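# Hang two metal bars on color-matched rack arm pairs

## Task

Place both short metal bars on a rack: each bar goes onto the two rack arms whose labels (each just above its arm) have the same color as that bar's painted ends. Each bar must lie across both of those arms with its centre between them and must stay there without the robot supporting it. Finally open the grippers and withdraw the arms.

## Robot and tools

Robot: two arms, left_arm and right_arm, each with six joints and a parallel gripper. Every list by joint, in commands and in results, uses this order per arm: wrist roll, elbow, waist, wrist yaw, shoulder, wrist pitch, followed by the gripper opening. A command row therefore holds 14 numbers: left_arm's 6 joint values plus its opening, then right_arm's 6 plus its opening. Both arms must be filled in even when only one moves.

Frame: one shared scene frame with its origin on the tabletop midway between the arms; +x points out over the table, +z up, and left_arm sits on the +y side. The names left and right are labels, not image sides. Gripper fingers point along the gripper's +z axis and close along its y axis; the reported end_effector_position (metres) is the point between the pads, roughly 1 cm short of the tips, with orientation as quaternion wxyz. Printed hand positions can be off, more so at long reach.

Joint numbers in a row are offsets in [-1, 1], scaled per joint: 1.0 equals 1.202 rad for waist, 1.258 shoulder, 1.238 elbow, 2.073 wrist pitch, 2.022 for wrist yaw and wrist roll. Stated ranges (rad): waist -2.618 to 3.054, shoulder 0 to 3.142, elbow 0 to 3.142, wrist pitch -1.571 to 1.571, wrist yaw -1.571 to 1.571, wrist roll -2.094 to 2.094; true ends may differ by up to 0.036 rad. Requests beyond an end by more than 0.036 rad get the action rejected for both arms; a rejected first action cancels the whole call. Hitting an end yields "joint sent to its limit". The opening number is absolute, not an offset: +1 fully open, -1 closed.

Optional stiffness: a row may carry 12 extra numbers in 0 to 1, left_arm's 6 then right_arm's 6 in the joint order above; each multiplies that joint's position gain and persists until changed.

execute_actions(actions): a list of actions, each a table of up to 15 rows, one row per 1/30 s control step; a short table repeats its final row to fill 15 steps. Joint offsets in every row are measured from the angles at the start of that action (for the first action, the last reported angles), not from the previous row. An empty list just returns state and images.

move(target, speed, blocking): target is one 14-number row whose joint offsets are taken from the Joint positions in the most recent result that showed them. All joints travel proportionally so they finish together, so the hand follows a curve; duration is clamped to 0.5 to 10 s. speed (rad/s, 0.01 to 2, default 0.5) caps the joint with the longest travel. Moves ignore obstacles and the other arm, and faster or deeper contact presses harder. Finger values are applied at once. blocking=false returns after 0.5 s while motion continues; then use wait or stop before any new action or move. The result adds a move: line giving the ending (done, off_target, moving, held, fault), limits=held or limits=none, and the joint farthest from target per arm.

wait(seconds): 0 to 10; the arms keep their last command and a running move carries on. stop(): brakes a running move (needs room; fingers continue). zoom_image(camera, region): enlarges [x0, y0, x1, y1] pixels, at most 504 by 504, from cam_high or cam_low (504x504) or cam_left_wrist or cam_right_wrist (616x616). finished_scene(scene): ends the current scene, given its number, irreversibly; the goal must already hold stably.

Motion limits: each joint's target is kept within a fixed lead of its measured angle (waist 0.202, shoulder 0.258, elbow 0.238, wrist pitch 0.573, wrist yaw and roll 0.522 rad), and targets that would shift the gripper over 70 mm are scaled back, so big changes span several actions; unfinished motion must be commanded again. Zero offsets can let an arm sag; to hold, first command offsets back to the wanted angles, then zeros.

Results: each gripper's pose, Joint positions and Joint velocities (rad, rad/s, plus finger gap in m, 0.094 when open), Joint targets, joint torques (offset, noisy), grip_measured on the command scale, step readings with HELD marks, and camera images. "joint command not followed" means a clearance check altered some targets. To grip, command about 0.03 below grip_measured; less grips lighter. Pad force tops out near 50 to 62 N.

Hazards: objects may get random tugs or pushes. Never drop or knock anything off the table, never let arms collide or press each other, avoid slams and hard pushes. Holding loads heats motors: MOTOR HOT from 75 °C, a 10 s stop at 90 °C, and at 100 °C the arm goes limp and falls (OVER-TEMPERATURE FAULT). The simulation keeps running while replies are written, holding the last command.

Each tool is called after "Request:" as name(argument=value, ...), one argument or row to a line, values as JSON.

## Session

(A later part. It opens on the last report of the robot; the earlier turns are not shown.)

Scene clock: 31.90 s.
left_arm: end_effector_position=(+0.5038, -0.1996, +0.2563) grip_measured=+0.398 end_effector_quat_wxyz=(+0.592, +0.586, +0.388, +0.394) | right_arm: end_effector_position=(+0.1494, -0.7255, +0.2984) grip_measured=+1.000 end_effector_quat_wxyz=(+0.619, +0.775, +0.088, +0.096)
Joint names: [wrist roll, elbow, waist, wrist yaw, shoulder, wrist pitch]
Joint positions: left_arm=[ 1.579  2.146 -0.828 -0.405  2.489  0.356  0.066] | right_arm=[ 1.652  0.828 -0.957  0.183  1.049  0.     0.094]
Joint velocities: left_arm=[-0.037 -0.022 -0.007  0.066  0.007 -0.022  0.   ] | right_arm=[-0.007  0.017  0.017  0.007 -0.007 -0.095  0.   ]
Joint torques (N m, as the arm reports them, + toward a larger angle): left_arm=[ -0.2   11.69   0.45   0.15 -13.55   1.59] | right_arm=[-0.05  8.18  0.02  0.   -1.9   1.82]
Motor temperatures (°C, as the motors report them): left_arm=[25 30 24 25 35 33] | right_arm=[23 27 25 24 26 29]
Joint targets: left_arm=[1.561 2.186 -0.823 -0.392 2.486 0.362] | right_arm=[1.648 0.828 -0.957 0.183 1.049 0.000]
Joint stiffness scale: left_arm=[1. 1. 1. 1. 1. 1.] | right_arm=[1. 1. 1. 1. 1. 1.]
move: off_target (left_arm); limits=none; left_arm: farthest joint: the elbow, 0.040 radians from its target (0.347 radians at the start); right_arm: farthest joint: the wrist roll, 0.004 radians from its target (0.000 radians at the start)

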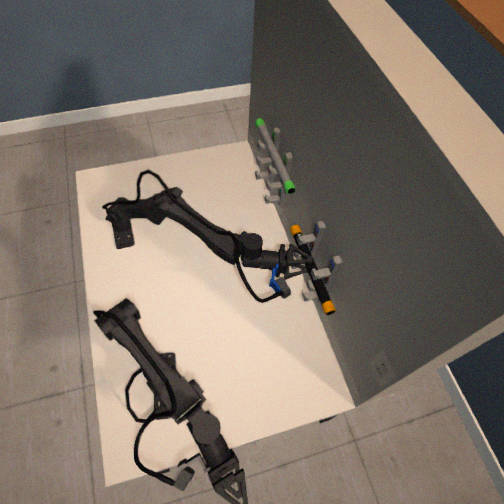

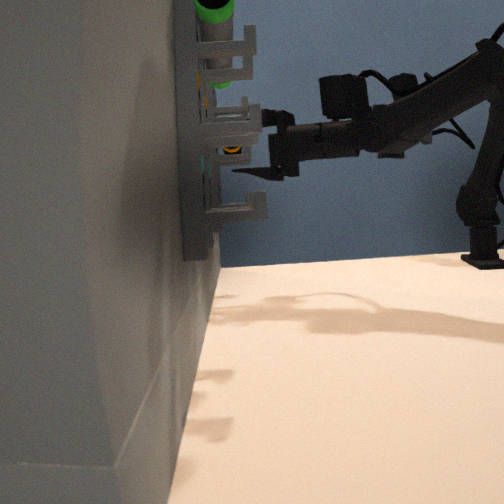

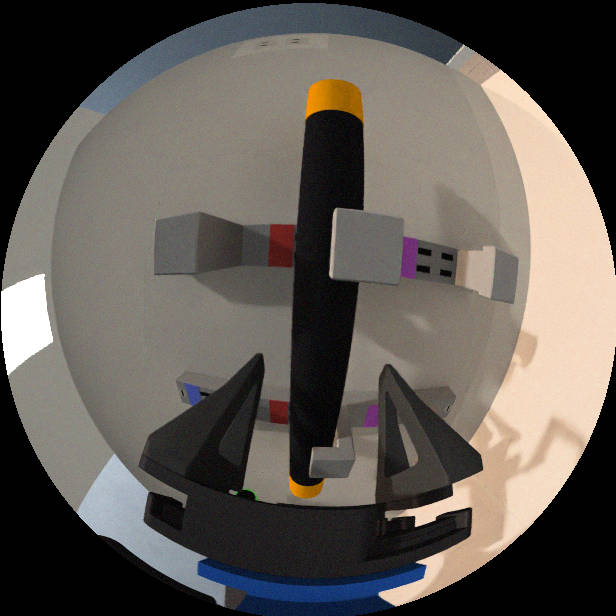

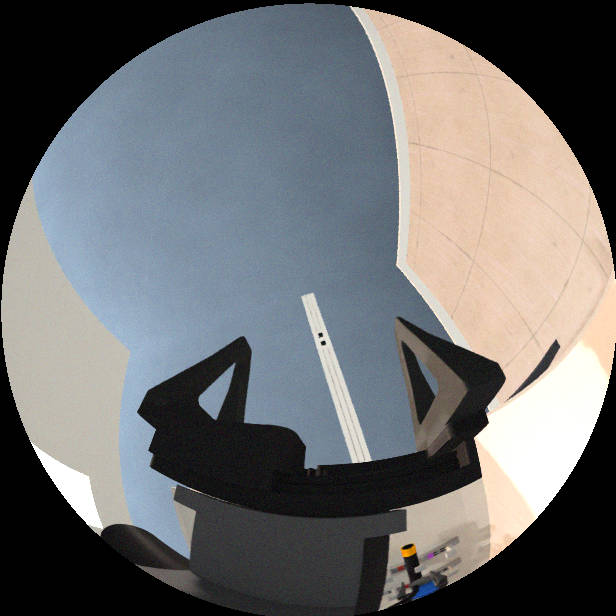

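Request:
move(
  target=[-0.008,0.27,0.005,0,0.123,-0.065,0.4,0,0,0,0,0,0,1],
  speed=0.3,
)

Request:
move(
  target=[-0.008,0.03,0,0,0,0.003,-0.45,0,0,0,0,0,0,1],
)

Request:
move(
  target=[-0.01,0.03,0,0,-0.062,0.03,-0.45,0,0,0,0,0,0,1],
  speed=0.1,
)

Scene clock: 34.30 s.
left_arm: end_effector_position=(+0.5206, -0.2163, +0.2547) grip_measured=+0.398 end_effector_quat_wxyz=(+0.590, +0.588, +0.388, +0.395) | right_arm: end_effector_position=(+0.1494, -0.7255, +0.2984) grip_measured=+1.000 end_effector_quat_wxyz=(+0.619, +0.775, +0.087, +0.098)
Joint names: [wrist roll, elbow, waist, wrist yaw, shoulder, wrist pitch]
Joint positions: left_arm=[ 1.58   2.44  -0.828 -0.407  2.646  0.214  0.066] | right_arm=[ 1.657  0.828 -0.957  0.183  1.049  0.     0.094]
Joint velocities: left_arm=[-0.007  0.002 -0.017  0.051  0.017 -0.007  0.001] | right_arm=[0.051 0.002 0.012 0.022 0.017 0.037 0.   ]
Joint torques (N m, as the arm reports them, + toward a larger angle): left_arm=[ -0.17  11.92   0.48   0.03 -14.28   1.6 ] | right_arm=[-0.05  8.18  0.01  0.   -1.89  1.82]
Motor temperatures (°C, as the motors report them): left_arm=[25 30 24 25 36 33] | right_arm=[23 27 25 24 26 29]
Joint targets: left_arm=[1.562 2.480 -0.822 -0.406 2.643 0.221] | right_arm=[1.652 0.828 -0.957 0.183 1.049 0.000]
Joint stiffness scale: left_arm=[1. 1. 1. 1. 1. 1.] | right_arm=[1. 1. 1. 1. 1. 1.]
move: off_target (left_arm); limits=none; left_arm: farthest joint: the elbow, 0.040 radians from its target (0.334 radians at the start); right_arm: farthest joint: the wrist roll, 0.005 radians from its target (0.000 radians at the start)

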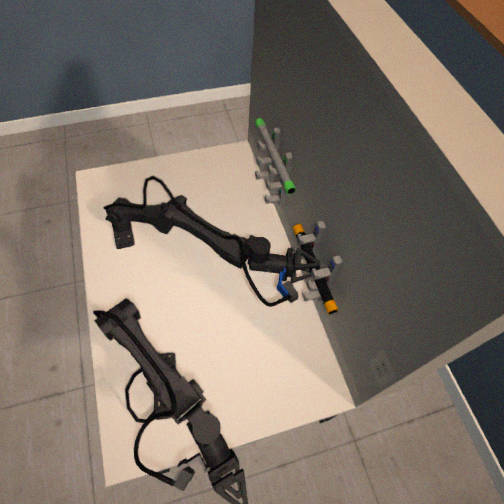

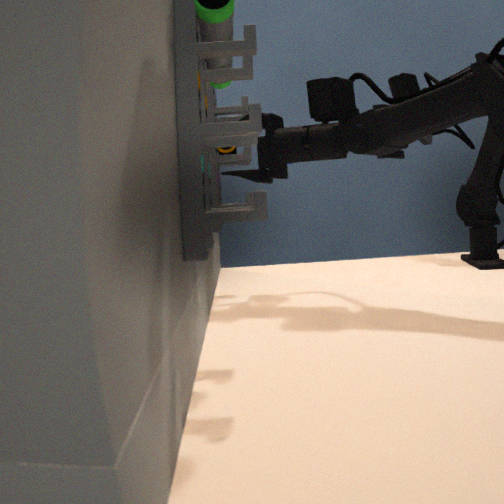

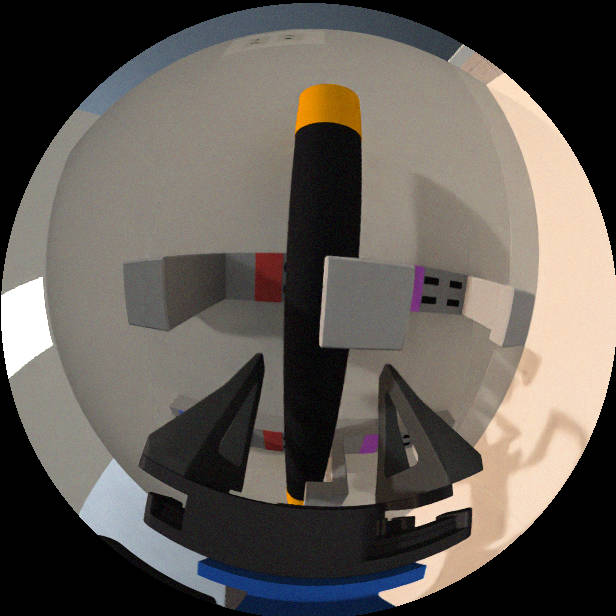

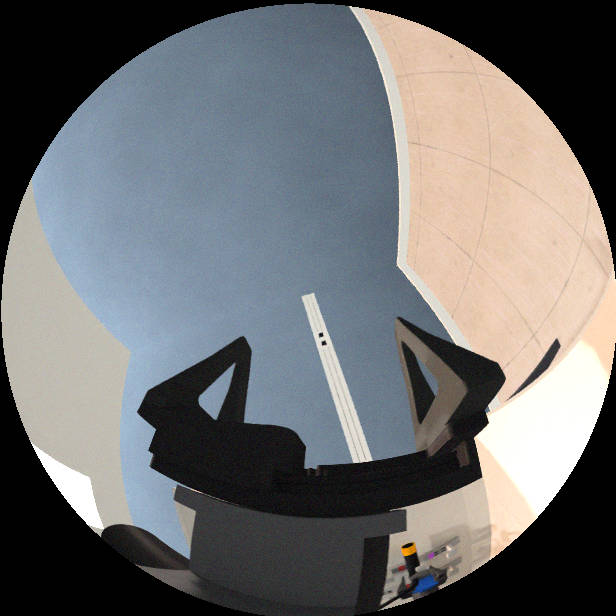

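Scene clock: 35.00 s.
left_arm: end_effector_position=(+0.5205, -0.2161, +0.2589) grip_measured=-0.393 end_effector_quat_wxyz=(+0.596, +0.581, +0.388, +0.395) | right_arm: end_effector_position=(+0.1494, -0.7255, +0.2984) grip_measured=+1.000 end_effector_quat_wxyz=(+0.618, +0.775, +0.085, +0.099)
Joint names: [wrist roll, elbow, waist, wrist yaw, shoulder, wrist pitch]
Joint positions: left_arm=[ 1.577  2.44  -0.828 -0.407  2.646  0.231  0.029] | right_arm=[ 1.661  0.828 -0.957  0.183  1.049  0.     0.094]
Joint velocities: left_arm=[-0.007 -0.002  0.012  0.007 -0.007  0.022 -0.   ] | right_arm=[-0.066  0.002  0.007  0.007  0.007 -0.051  0.   ]
Joint torques (N m, as the arm reports them, + toward a larger angle): left_arm=[ -0.16  11.76  -0.04  -0.01 -14.14   1.49] | right_arm=[-0.05  8.17  0.02  0.   -1.89  1.83]
Motor temperatures (°C, as the motors report them): left_arm=[25 30 24 25 36 33] | right_arm=[23 27 25 24 26 29]
Joint targets: left_arm=[1.564 2.478 -0.828 -0.407 2.646 0.220] | right_arm=[1.657 0.828 -0.957 0.183 1.049 0.000]
Joint stiffness scale: left_arm=[1. 1. 1. 1. 1. 1.] | right_arm=[1. 1. 1. 1. 1. 1.]
move: off_target (left_arm); limits=none; left_arm: farthest joint: the elbow, 0.037 radians from its target (0.037 radians at the start); right_arm: farthest joint: the wrist roll, 0.004 radians from its target (0.000 radians at the start)

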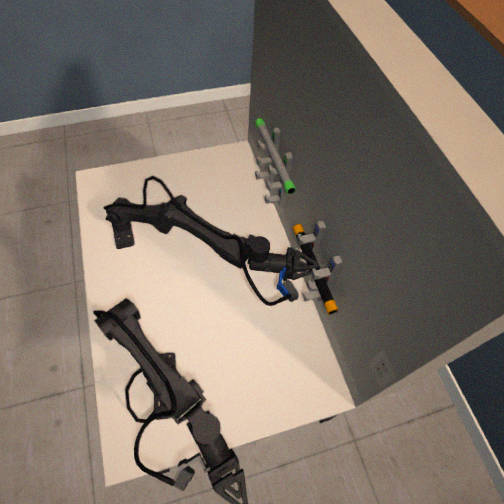

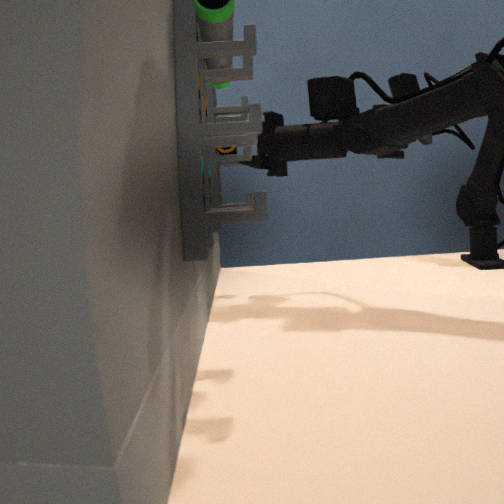

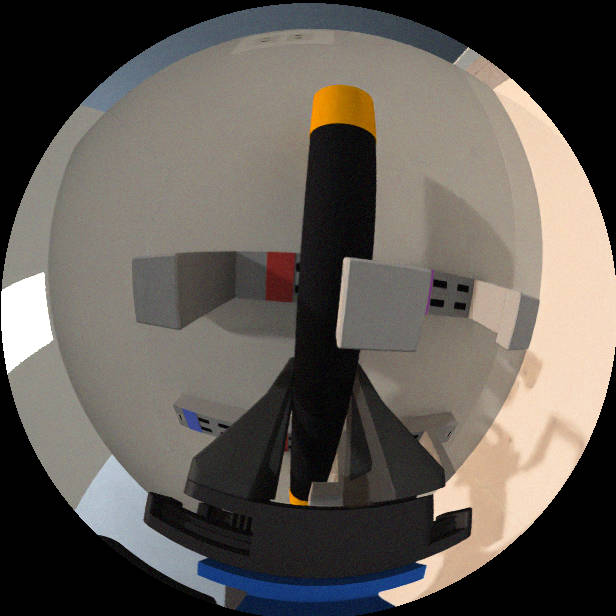

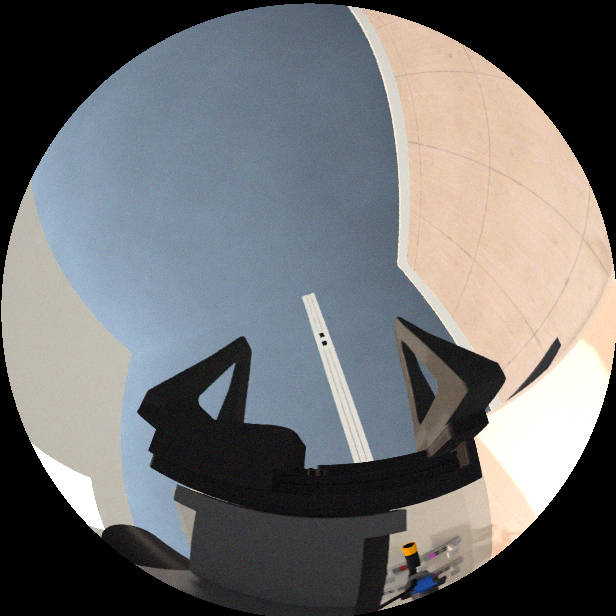

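Scene clock: 36.23 s.
left_arm: end_effector_position=(+0.5167, -0.2122, +0.2860) grip_measured=-0.393 end_effector_quat_wxyz=(+0.612, +0.565, +0.386, +0.397) | right_arm: end_effector_position=(+0.1494, -0.7255, +0.2984) grip_measured=+1.000 end_effector_quat_wxyz=(+0.618, +0.775, +0.083, +0.100)
Joint names: [wrist roll, elbow, waist, wrist yaw, shoulder, wrist pitch]
Joint positions: left_arm=[ 1.574  2.44  -0.828 -0.407  2.611  0.24   0.029] | right_arm=[ 1.665  0.828 -0.957  0.183  1.049  0.     0.094]
Joint velocities: left_arm=[-0.051 -0.012  0.002 -0.007 -0.002  0.007  0.001] | right_arm=[ 0.007 -0.002  0.002  0.007  0.007 -0.051  0.   ]
Joint torques (N m, as the arm reports them, + toward a larger angle): left_arm=[ -0.19  11.85   0.17  -0.02 -17.3    2.03] | right_arm=[-0.05  8.18  0.01  0.   -1.89  1.82]
Motor temperatures (°C, as the motors report them): left_arm=[25 30 24 25 38 33] | right_arm=[23 27 25 24 26 29]
Joint targets: left_arm=[1.557 2.478 -0.828 -0.407 2.568 0.293] | right_arm=[1.661 0.828 -0.957 0.183 1.049 0.000]
Joint stiffness scale: left_arm=[1. 1. 1. 1. 1. 1.] | right_arm=[1. 1. 1. 1. 1. 1.]
move: off_target (left_arm); limits=none; left_arm: farthest joint: the wrist pitch, 0.053 radians from its target (0.063 radians at the start); right_arm: farthest joint: the wrist roll, 0.004 radians from its target (0.000 radians at the start)

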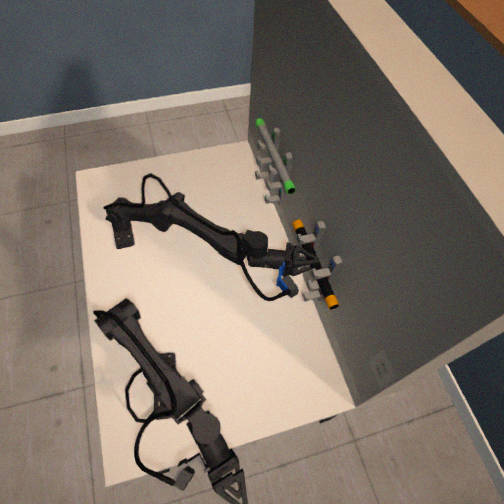

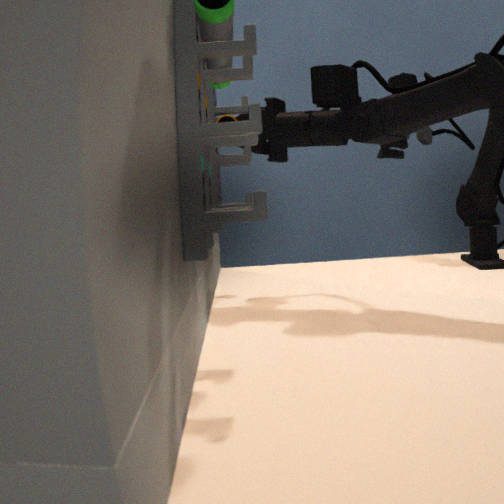

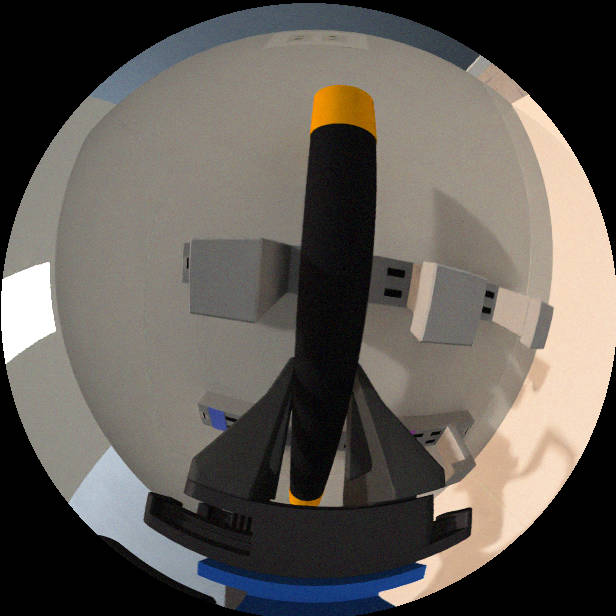

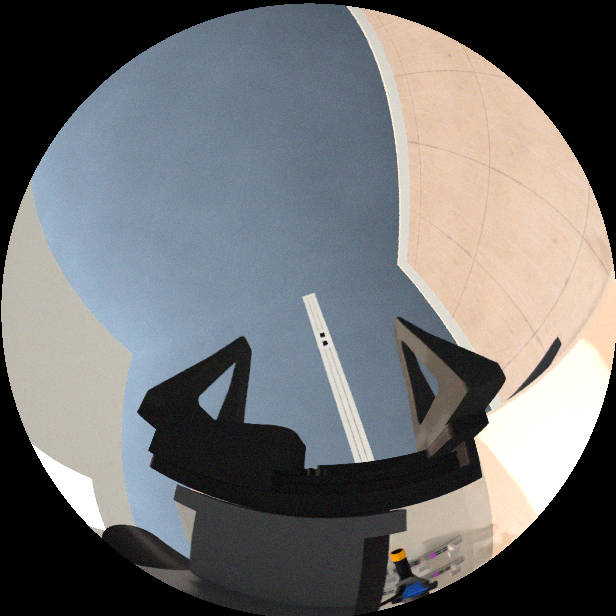

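Request:
execute_actions(
  actions=[
    [[-0.008,-0.08,-0.016,-0.013,-0.08,0.035,-0.45,0,0,0,0,0,0,1]],
    [[-0.008,-0.08,-0.016,-0.013,-0.077,0.045,-0.45,0,0,0,0,0,0,1]],
    [[-0.008,-0.08,-0.016,-0.013,-0.077,0.045,-0.45,0,0,0,0,0,0,1]],
  ],
)

Scene clock: 38.20 s.
left_arm: end_effector_position=(+0.4827, -0.2135, +0.2740) grip_measured=-0.393 end_effector_quat_wxyz=(+0.597, +0.583, +0.389, +0.391) | right_arm: end_effector_position=(+0.1494, -0.7255, +0.2984) grip_measured=+1.000 end_effector_quat_wxyz=(+0.618, +0.776, +0.078, +0.104)
Joint names: [wrist roll, elbow, waist, wrist yaw, shoulder, wrist pitch]
Joint positions: left_arm=[ 1.572  2.152 -0.872 -0.446  2.457  0.326  0.029] | right_arm=[ 1.678  0.828 -0.957  0.183  1.049  0.     0.094]
Joint velocities: left_arm=[ 0.037  0.002 -0.012  0.066  0.002  0.007 -0.001] | right_arm=[-0.007 -0.002  0.012 -0.007  0.002  0.051  0.   ]
Joint torques (N m, as the arm reports them, + toward a larger angle): left_arm=[ -0.2    8.07  -0.49  -0.2  -16.28   2.09] | right_arm=[-0.05  8.19  0.02  0.   -1.89  1.83]
Motor temperatures (°C, as the motors report them): left_arm=[25 30 24 25 39 33] | right_arm=[23 28 25 24 26 30]
Joint targets: left_arm=[1.556 2.149 -0.876 -0.459 2.414 0.382] | right_arm=[1.674 0.828 -0.957 0.183 1.049 0.000]
Joint stiffness scale: left_arm=[1. 1. 1. 1. 1. 1.] | right_arm=[1. 1. 1. 1. 1. 1.]
Step readings (joint positions; steps 1 to 15: 1st action; 16 to 30: 2nd action; 31 to 45: 3rd action):
0: left_arm=[1.574 2.440 -0.828 -0.407 2.611 0.240] | right_arm=[1.665 0.828 -0.957 0.183 1.049 0.000]
1: left_arm=[1.573 2.418 -0.828 -0.408 2.600 0.249] | right_arm=[1.666 0.828 -0.957 0.183 1.049 0.000]
2: left_arm=[1.573 2.384 -0.830 -0.411 2.582 0.251] | right_arm=[1.667 0.828 -0.957 0.183 1.049 0.000]
4: left_arm=[1.573 2.353 -0.833 -0.417 2.566 0.251] | right_arm=[1.668 0.828 -0.957 0.183 1.049 0.000]
8: left_arm=[1.573 2.344 -0.840 -0.418 2.562 0.251] | right_arm=[1.669 0.828 -0.957 0.183 1.049 0.000]
15: left_arm=[1.573 2.343 -0.843 -0.420 2.562 0.252] | right_arm=[1.670 0.828 -0.957 0.183 1.049 0.000]
16: left_arm=[1.572 2.320 -0.844 -0.421 2.551 0.264] | right_arm=[1.670 0.828 -0.957 0.183 1.049 0.000]
17: left_arm=[1.572 2.287 -0.845 -0.424 2.534 0.269] | right_arm=[1.671 0.828 -0.957 0.183 1.049 0.000]
19: left_arm=[1.572 2.259 -0.848 -0.430 2.518 0.280] | right_arm=[1.672 0.828 -0.957 0.183 1.049 0.000]
23: left_arm=[1.572 2.249 -0.854 -0.433 2.511 0.285] | right_arm=[1.673 0.828 -0.957 0.183 1.049 0.000]
30: left_arm=[1.572 2.248 -0.857 -0.433 2.511 0.288] | right_arm=[1.674 0.828 -0.957 0.183 1.049 0.000]
31: left_arm=[1.572 2.226 -0.858 -0.434 2.501 0.302] | right_arm=[1.675 0.828 -0.957 0.183 1.049 0.000]
32: left_arm=[1.572 2.195 -0.859 -0.435 2.483 0.314] | right_arm=[1.675 0.828 -0.957 0.183 1.049 0.000]
34: left_arm=[1.572 2.164 -0.863 -0.441 2.462 0.318] | right_arm=[1.676 0.828 -0.957 0.183 1.049 0.000]
38: left_arm=[1.572 2.155 -0.870 -0.444 2.457 0.324] | right_arm=[1.677 0.828 -0.957 0.183 1.049 0.000]
45: Joint positions above

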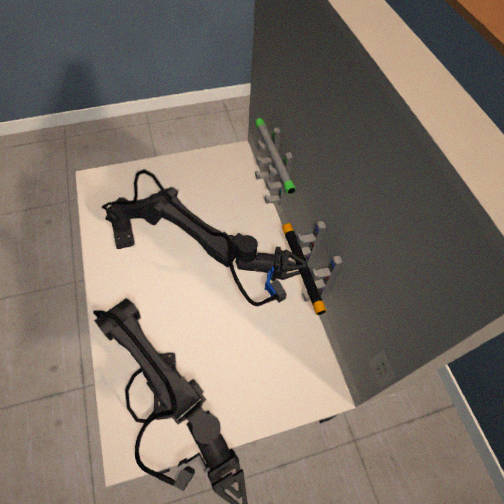

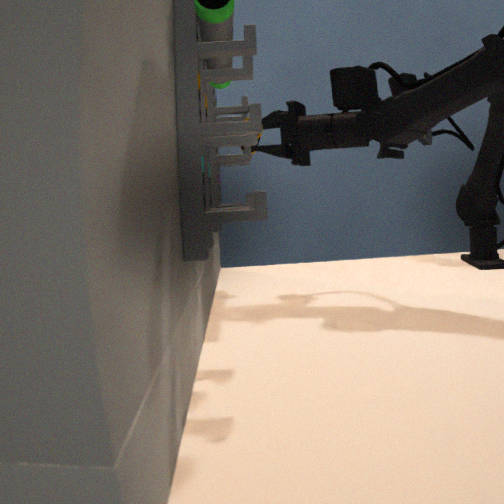

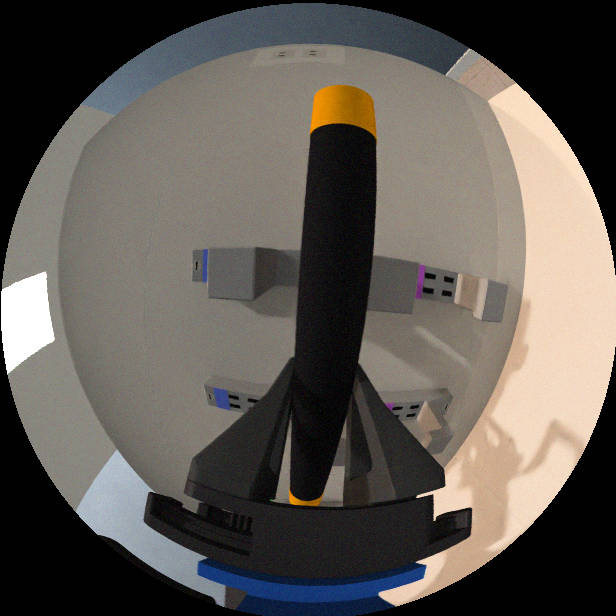

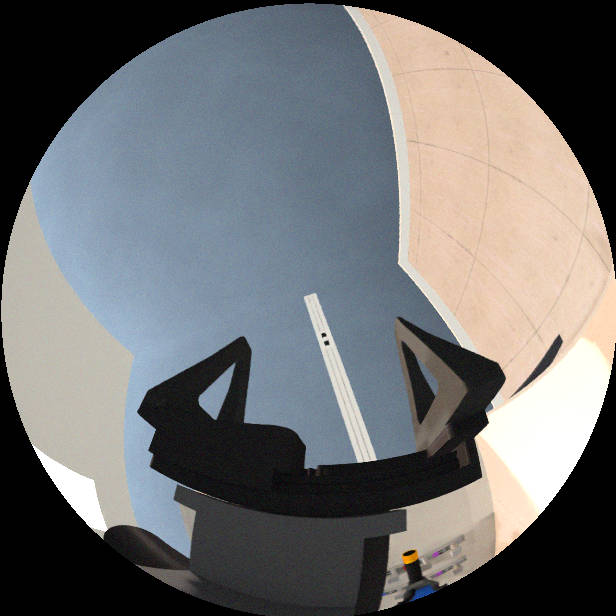

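Request:
execute_actions(
  actions=[
    [[-0.008,-0.075,-0.016,-0.013,-0.085,0.045,-0.45,0,0,0,0,0,0,1]],
  ],
)

Request:
move(
  target=[-0.008,-0.9,0,0,-0.63,0.197,-0.45,0,0,0,0,0,0,1],
  speed=0.6,
)

Request:
move(
  target=[-0.008,0.01,0.715,0.426,-0.02,0.028,-0.45,0,0,0,0,0,0,1],
)

Scene clock: 39.17 s.
left_arm: end_effector_position=(+0.4689, -0.2107, +0.2819) grip_measured=-0.393 end_effector_quat_wxyz=(+0.601, +0.580, +0.388, +0.391) | right_arm: end_effector_position=(+0.1494, -0.7255, +0.2984) grip_measured=+1.000 end_effector_quat_wxyz=(+0.617, +0.776, +0.077, +0.105)
Joint names: [wrist roll, elbow, waist, wrist yaw, shoulder, wrist pitch]
Joint positions: left_arm=[ 1.571  2.063 -0.888 -0.458  2.394  0.361  0.029] | right_arm=[ 1.682  0.828 -0.957  0.183  1.049  0.     0.094]
Joint velocities: left_arm=[-0.051 -0.002 -0.002 -0.081  0.002 -0.051  0.   ] | right_arm=[-0.007 -0.007  0.002  0.007 -0.002  0.007  0.   ]
Joint torques (N m, as the arm reports them, + toward a larger angle): left_arm=[ -0.16   7.79   0.01  -0.18 -16.55   2.11] | right_arm=[-0.05  8.18  0.02  0.   -1.9   1.83]
Motor temperatures (°C, as the motors report them): left_arm=[25 30 24 25 40 33] | right_arm=[23 28 25 24 26 30]
Joint targets: left_arm=[1.555 2.059 -0.892 -0.472 2.350 0.419] | right_arm=[1.678 0.828 -0.957 0.183 1.049 0.000]
Joint stiffness scale: left_arm=[1. 1. 1. 1. 1. 1.] | right_arm=[1. 1. 1. 1. 1. 1.]
Step readings (joint positions):
0: left_arm=[1.572 2.152 -0.872 -0.446 2.457 0.326] | right_arm=[1.678 0.828 -0.957 0.183 1.049 0.000]
1: left_arm=[1.571 2.131 -0.873 -0.446 2.446 0.337] | right_arm=[1.679 0.828 -0.957 0.183 1.049 0.000]
2: left_arm=[1.571 2.099 -0.874 -0.449 2.428 0.345] | right_arm=[1.680 0.828 -0.957 0.183 1.049 0.000]
4: left_arm=[1.571 2.069 -0.878 -0.455 2.405 0.346] | right_arm=[1.680 0.828 -0.957 0.183 1.049 0.000]
8: left_arm=[1.571 2.063 -0.886 -0.457 2.395 0.356] | right_arm=[1.681 0.828 -0.957 0.183 1.049 0.000]
15: Joint positions above

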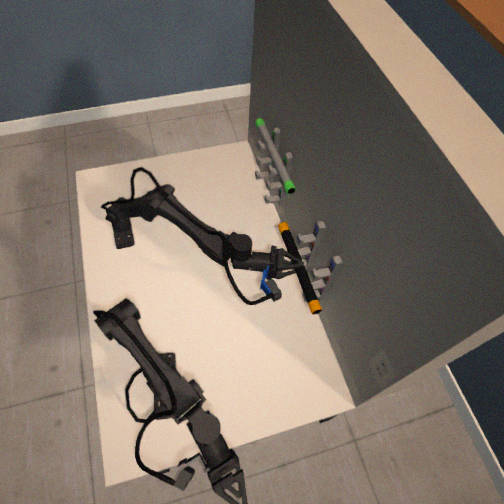

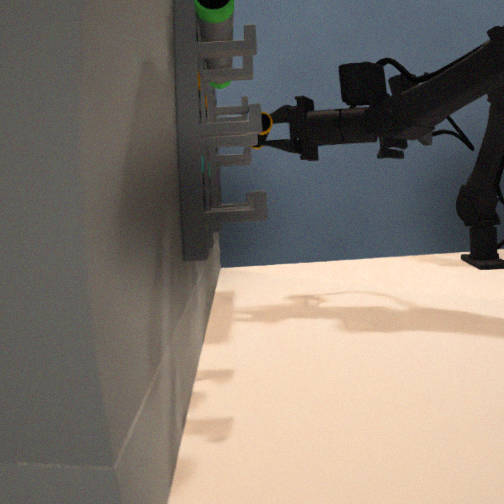

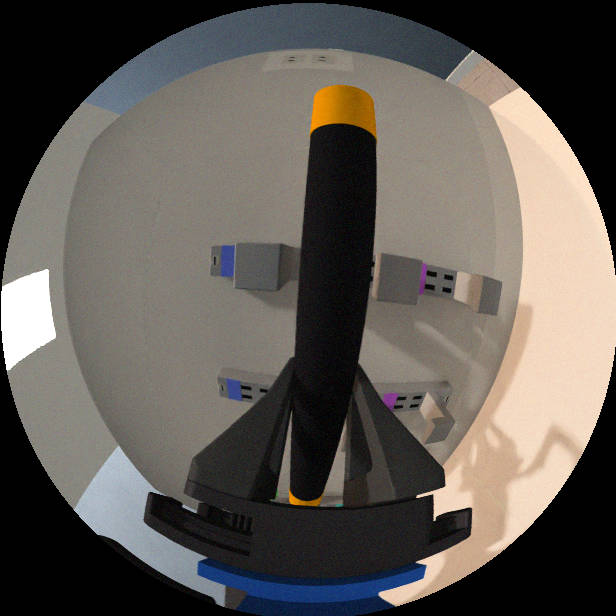

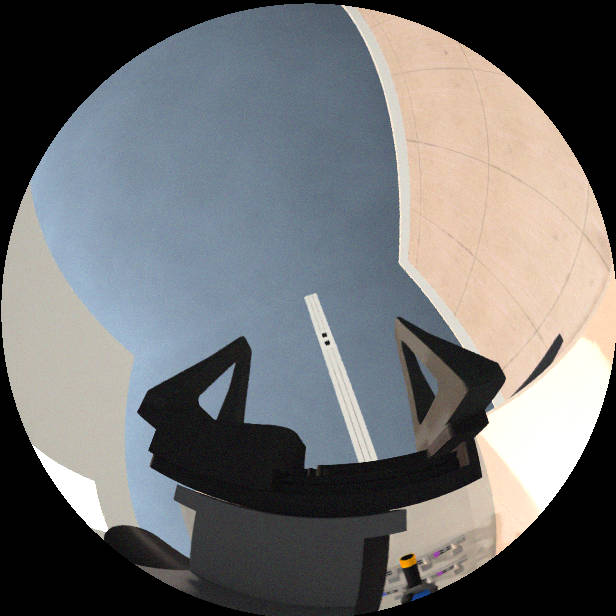

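Scene clock: 41.70 s.
left_arm: end_effector_position=(+0.3393, -0.0592, +0.2776) grip_measured=-0.393 end_effector_quat_wxyz=(+0.597, +0.583, +0.388, +0.391) | right_arm: end_effector_position=(+0.1494, -0.7255, +0.2984) grip_measured=+1.000 end_effector_quat_wxyz=(+0.617, +0.776, +0.075, +0.107)
Joint names: [wrist roll, elbow, waist, wrist yaw, shoulder, wrist pitch]
Joint positions: left_arm=[ 1.572  0.951 -0.888 -0.458  1.639  0.709  0.029] | right_arm=[ 1.686  0.828 -0.957  0.183  1.049  0.     0.094]
Joint velocities: left_arm=[-0.051 -0.017 -0.022  0.022 -0.002 -0.037 -0.   ] | right_arm=[-0.007  0.002  0.017 -0.066  0.002 -0.037  0.   ]
Joint torques (N m, as the arm reports them, + toward a larger angle): left_arm=[-0.21  7.5   0.03  0.   -9.5   2.13] | right_arm=[-0.05  8.18  0.01  0.   -1.89  1.82]
Motor temperatures (°C, as the motors report them): left_arm=[25 29 24 25 40 34] | right_arm=[23 28 25 24 26 30]
Joint targets: left_arm=[1.555 0.949 -0.888 -0.458 1.602 0.770] | right_arm=[1.682 0.828 -0.957 0.183 1.049 0.000]
Joint stiffness scale: left_arm=[1. 1. 1. 1. 1. 1.] | right_arm=[1. 1. 1. 1. 1. 1.]
move: off_target (left_arm); limits=none; left_arm: farthest joint: the wrist pitch, 0.060 radians from its target (0.408 radians at the start); right_arm: farthest joint: the wrist roll, 0.004 radians from its target (0.000 radians at the start)

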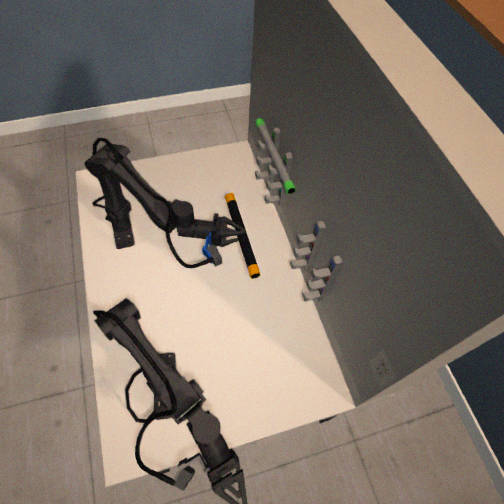

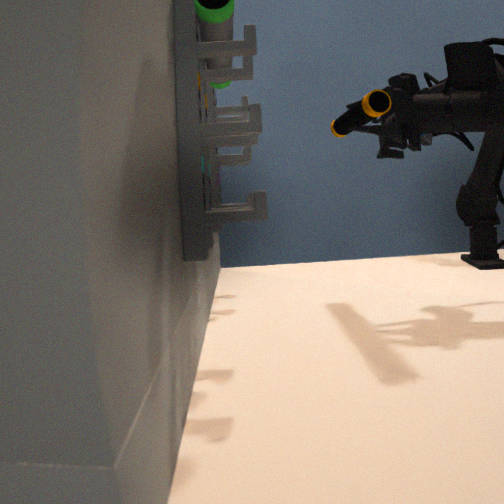

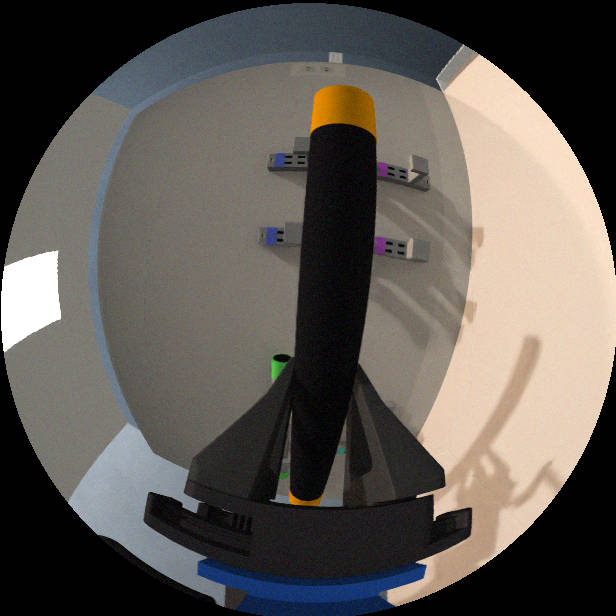

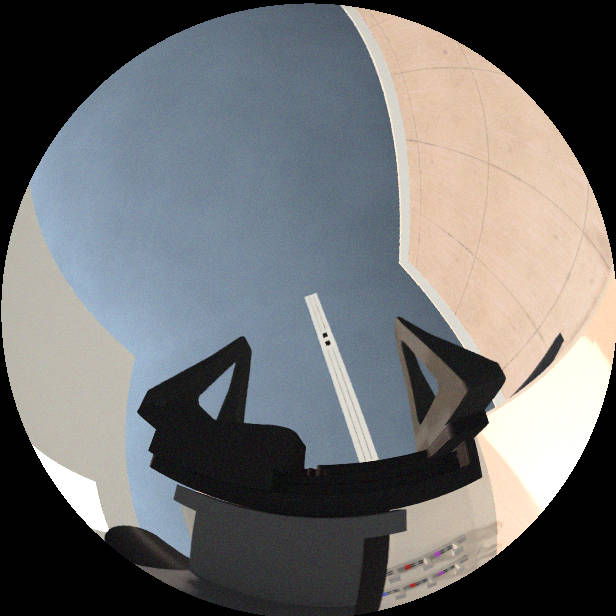

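Scene clock: 44.23 s.
left_arm: end_effector_position=(+0.4571, +0.1985, +0.2792) grip_measured=-0.393 end_effector_quat_wxyz=(+0.592, +0.582, +0.385, +0.402) | right_arm: end_effector_position=(+0.1494, -0.7255, +0.2984) grip_measured=+1.000 end_effector_quat_wxyz=(+0.617, +0.776, +0.073, +0.108)
Joint names: [wrist roll, elbow, waist, wrist yaw, shoulder, wrist pitch]
Joint positions: left_arm=[ 1.573  0.951 -0.025  0.39   1.639  0.716  0.029] | right_arm=[ 1.691  0.828 -0.957  0.183  1.049  0.     0.094]
Joint velocities: left_arm=[-0.051 -0.002 -0.007 -0.037 -0.017 -0.022  0.   ] | right_arm=[ 0.022 -0.007 -0.007  0.007  0.002 -0.066  0.   ]
Joint torques (N m, as the arm reports them, + toward a larger angle): left_arm=[-0.21  8.77 -0.12  0.16 -8.45  2.06] | right_arm=[-0.05  8.18  0.01  0.   -1.9   1.82]
Motor temperatures (°C, as the motors report them): left_arm=[25 29 24 25 39 34] | right_arm=[23 28 25 24 26 30]
Joint targets: left_arm=[1.556 0.964 -0.028 0.403 1.614 0.767] | right_arm=[1.686 0.828 -0.957 0.183 1.049 0.000]
Joint stiffness scale: left_arm=[1. 1. 1. 1. 1. 1.] | right_arm=[1. 1. 1. 1. 1. 1.]
move: off_target (left_arm); limits=none; left_arm: farthest joint: the wrist pitch, 0.051 radians from its target (0.058 radians at the start); right_arm: farthest joint: the wrist roll, 0.005 radians from its target (0.000 radians at the start)

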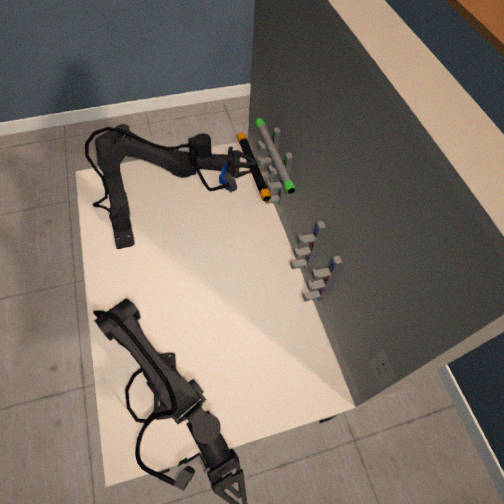

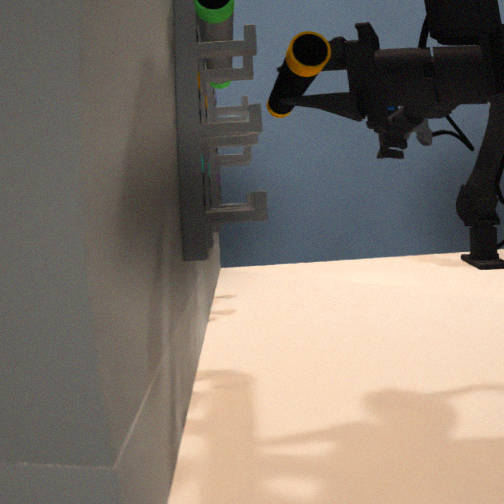

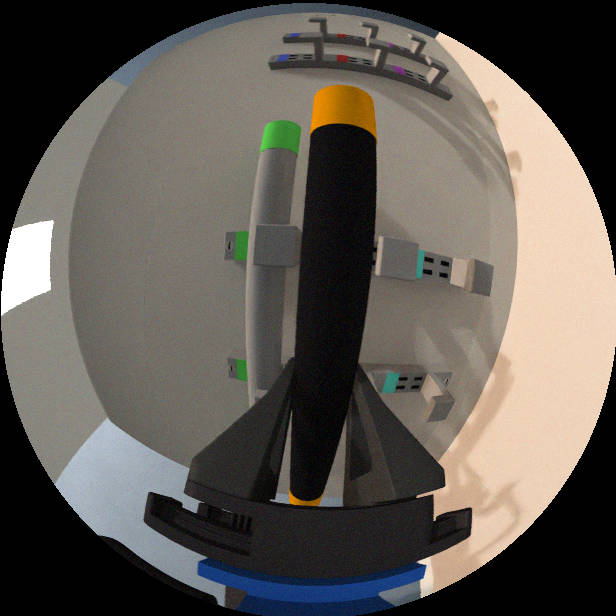

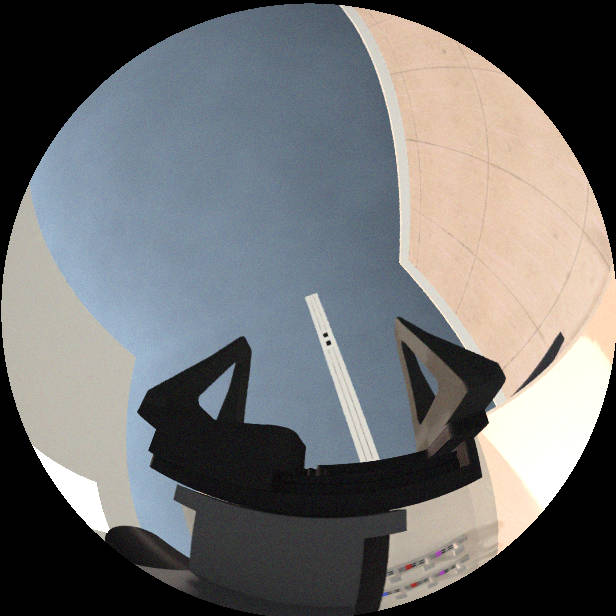

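Request:
execute_actions(
  actions=[
    [[-0.008,0.075,0,0,0.035,0.025,-0.45,0,0,0,0,0,0,1]],
    [[-0.008,0.081,0,0,0.035,0.025,-0.45,0,0,0,0,0,0,1]],
  ],
)

Scene clock: 45.60 s.
left_arm: end_effector_position=(+0.4841, +0.1980, +0.2809) grip_measured=-0.393 end_effector_quat_wxyz=(+0.596, +0.580, +0.379, +0.406) | right_arm: end_effector_position=(+0.1494, -0.7255, +0.2984) grip_measured=+1.000 end_effector_quat_wxyz=(+0.616, +0.776, +0.070, +0.111)
Joint names: [wrist roll, elbow, waist, wrist yaw, shoulder, wrist pitch]
Joint positions: left_arm=[ 1.573  1.059 -0.025  0.392  1.741  0.725  0.029] | right_arm=[ 1.699  0.828 -0.957  0.183  1.049  0.     0.094]
Joint velocities: left_arm=[ 0.022  0.012 -0.012 -0.037  0.002  0.037 -0.   ] | right_arm=[ 0.066  0.007 -0.027 -0.081  0.002 -0.066  0.   ]
Joint torques (N m, as the arm reports them, + toward a larger angle): left_arm=[-0.21 11.79  0.2  -0.08 -8.01  2.02] | right_arm=[-0.04  8.19  0.02  0.   -1.9   1.83]
Motor temperatures (°C, as the motors report them): left_arm=[25 29 24 25 39 34] | right_arm=[23 28 25 24 26 30]
Joint targets: left_arm=[1.557 1.102 -0.025 0.391 1.734 0.773] | right_arm=[1.695 0.828 -0.957 0.183 1.049 0.000]
Joint stiffness scale: left_arm=[1. 1. 1. 1. 1. 1.] | right_arm=[1. 1. 1. 1. 1. 1.]
Step readings (joint positions; steps 1 to 15: 1st action; 16 to 30: 2nd action):
0: left_arm=[1.573 0.951 -0.025 0.390 1.639 0.716] | right_arm=[1.691 0.828 -0.957 0.183 1.049 0.000]
1: left_arm=[1.573 0.958 -0.025 0.391 1.645 0.716] | right_arm=[1.691 0.828 -0.957 0.183 1.049 0.000]
2: left_arm=[1.573 0.974 -0.025 0.391 1.658 0.717] | right_arm=[1.692 0.828 -0.957 0.183 1.049 0.000]
4: left_arm=[1.573 0.997 -0.025 0.391 1.681 0.720] | right_arm=[1.693 0.828 -0.957 0.183 1.049 0.000]
8: left_arm=[1.573 1.002 -0.025 0.391 1.691 0.721] | right_arm=[1.694 0.828 -0.957 0.183 1.049 0.000]
15: left_arm=[1.573 1.002 -0.025 0.391 1.691 0.721] | right_arm=[1.695 0.828 -0.957 0.183 1.049 0.000]
16: left_arm=[1.573 1.010 -0.025 0.392 1.697 0.720] | right_arm=[1.696 0.828 -0.957 0.183 1.049 0.000]
17: left_arm=[1.573 1.028 -0.025 0.392 1.711 0.721] | right_arm=[1.696 0.828 -0.957 0.183 1.049 0.000]
19: left_arm=[1.573 1.054 -0.025 0.392 1.733 0.725] | right_arm=[1.697 0.828 -0.957 0.183 1.049 0.000]
23: left_arm=[1.573 1.059 -0.025 0.392 1.741 0.725] | right_arm=[1.698 0.828 -0.957 0.183 1.049 0.000]
30: Joint positions above

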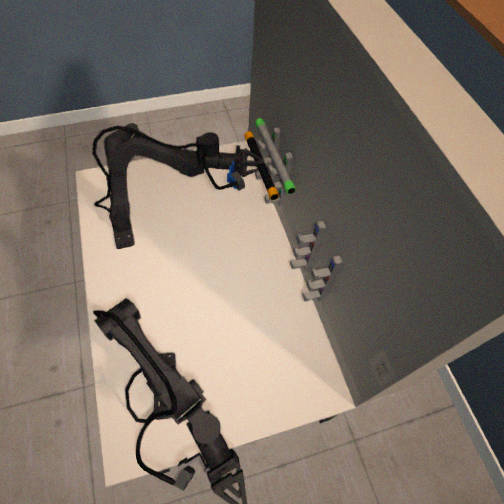

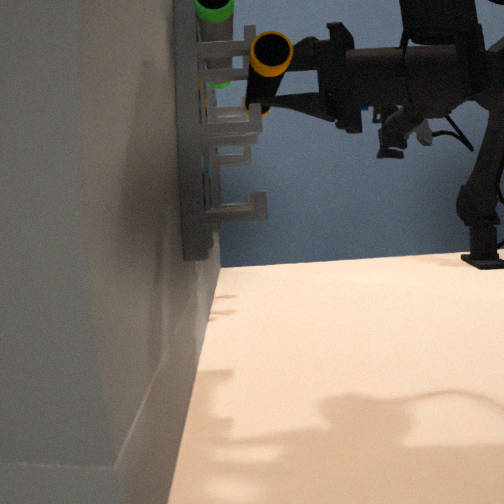

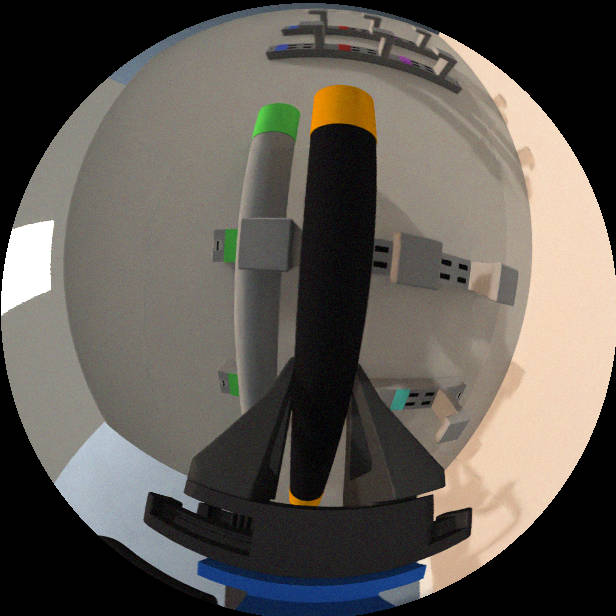

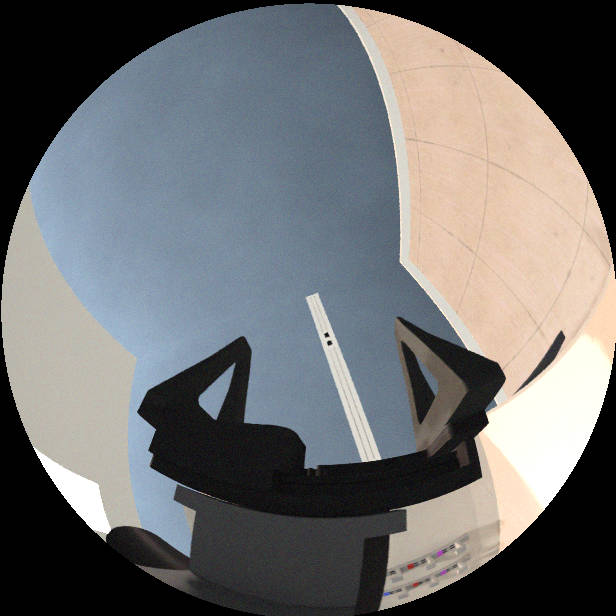

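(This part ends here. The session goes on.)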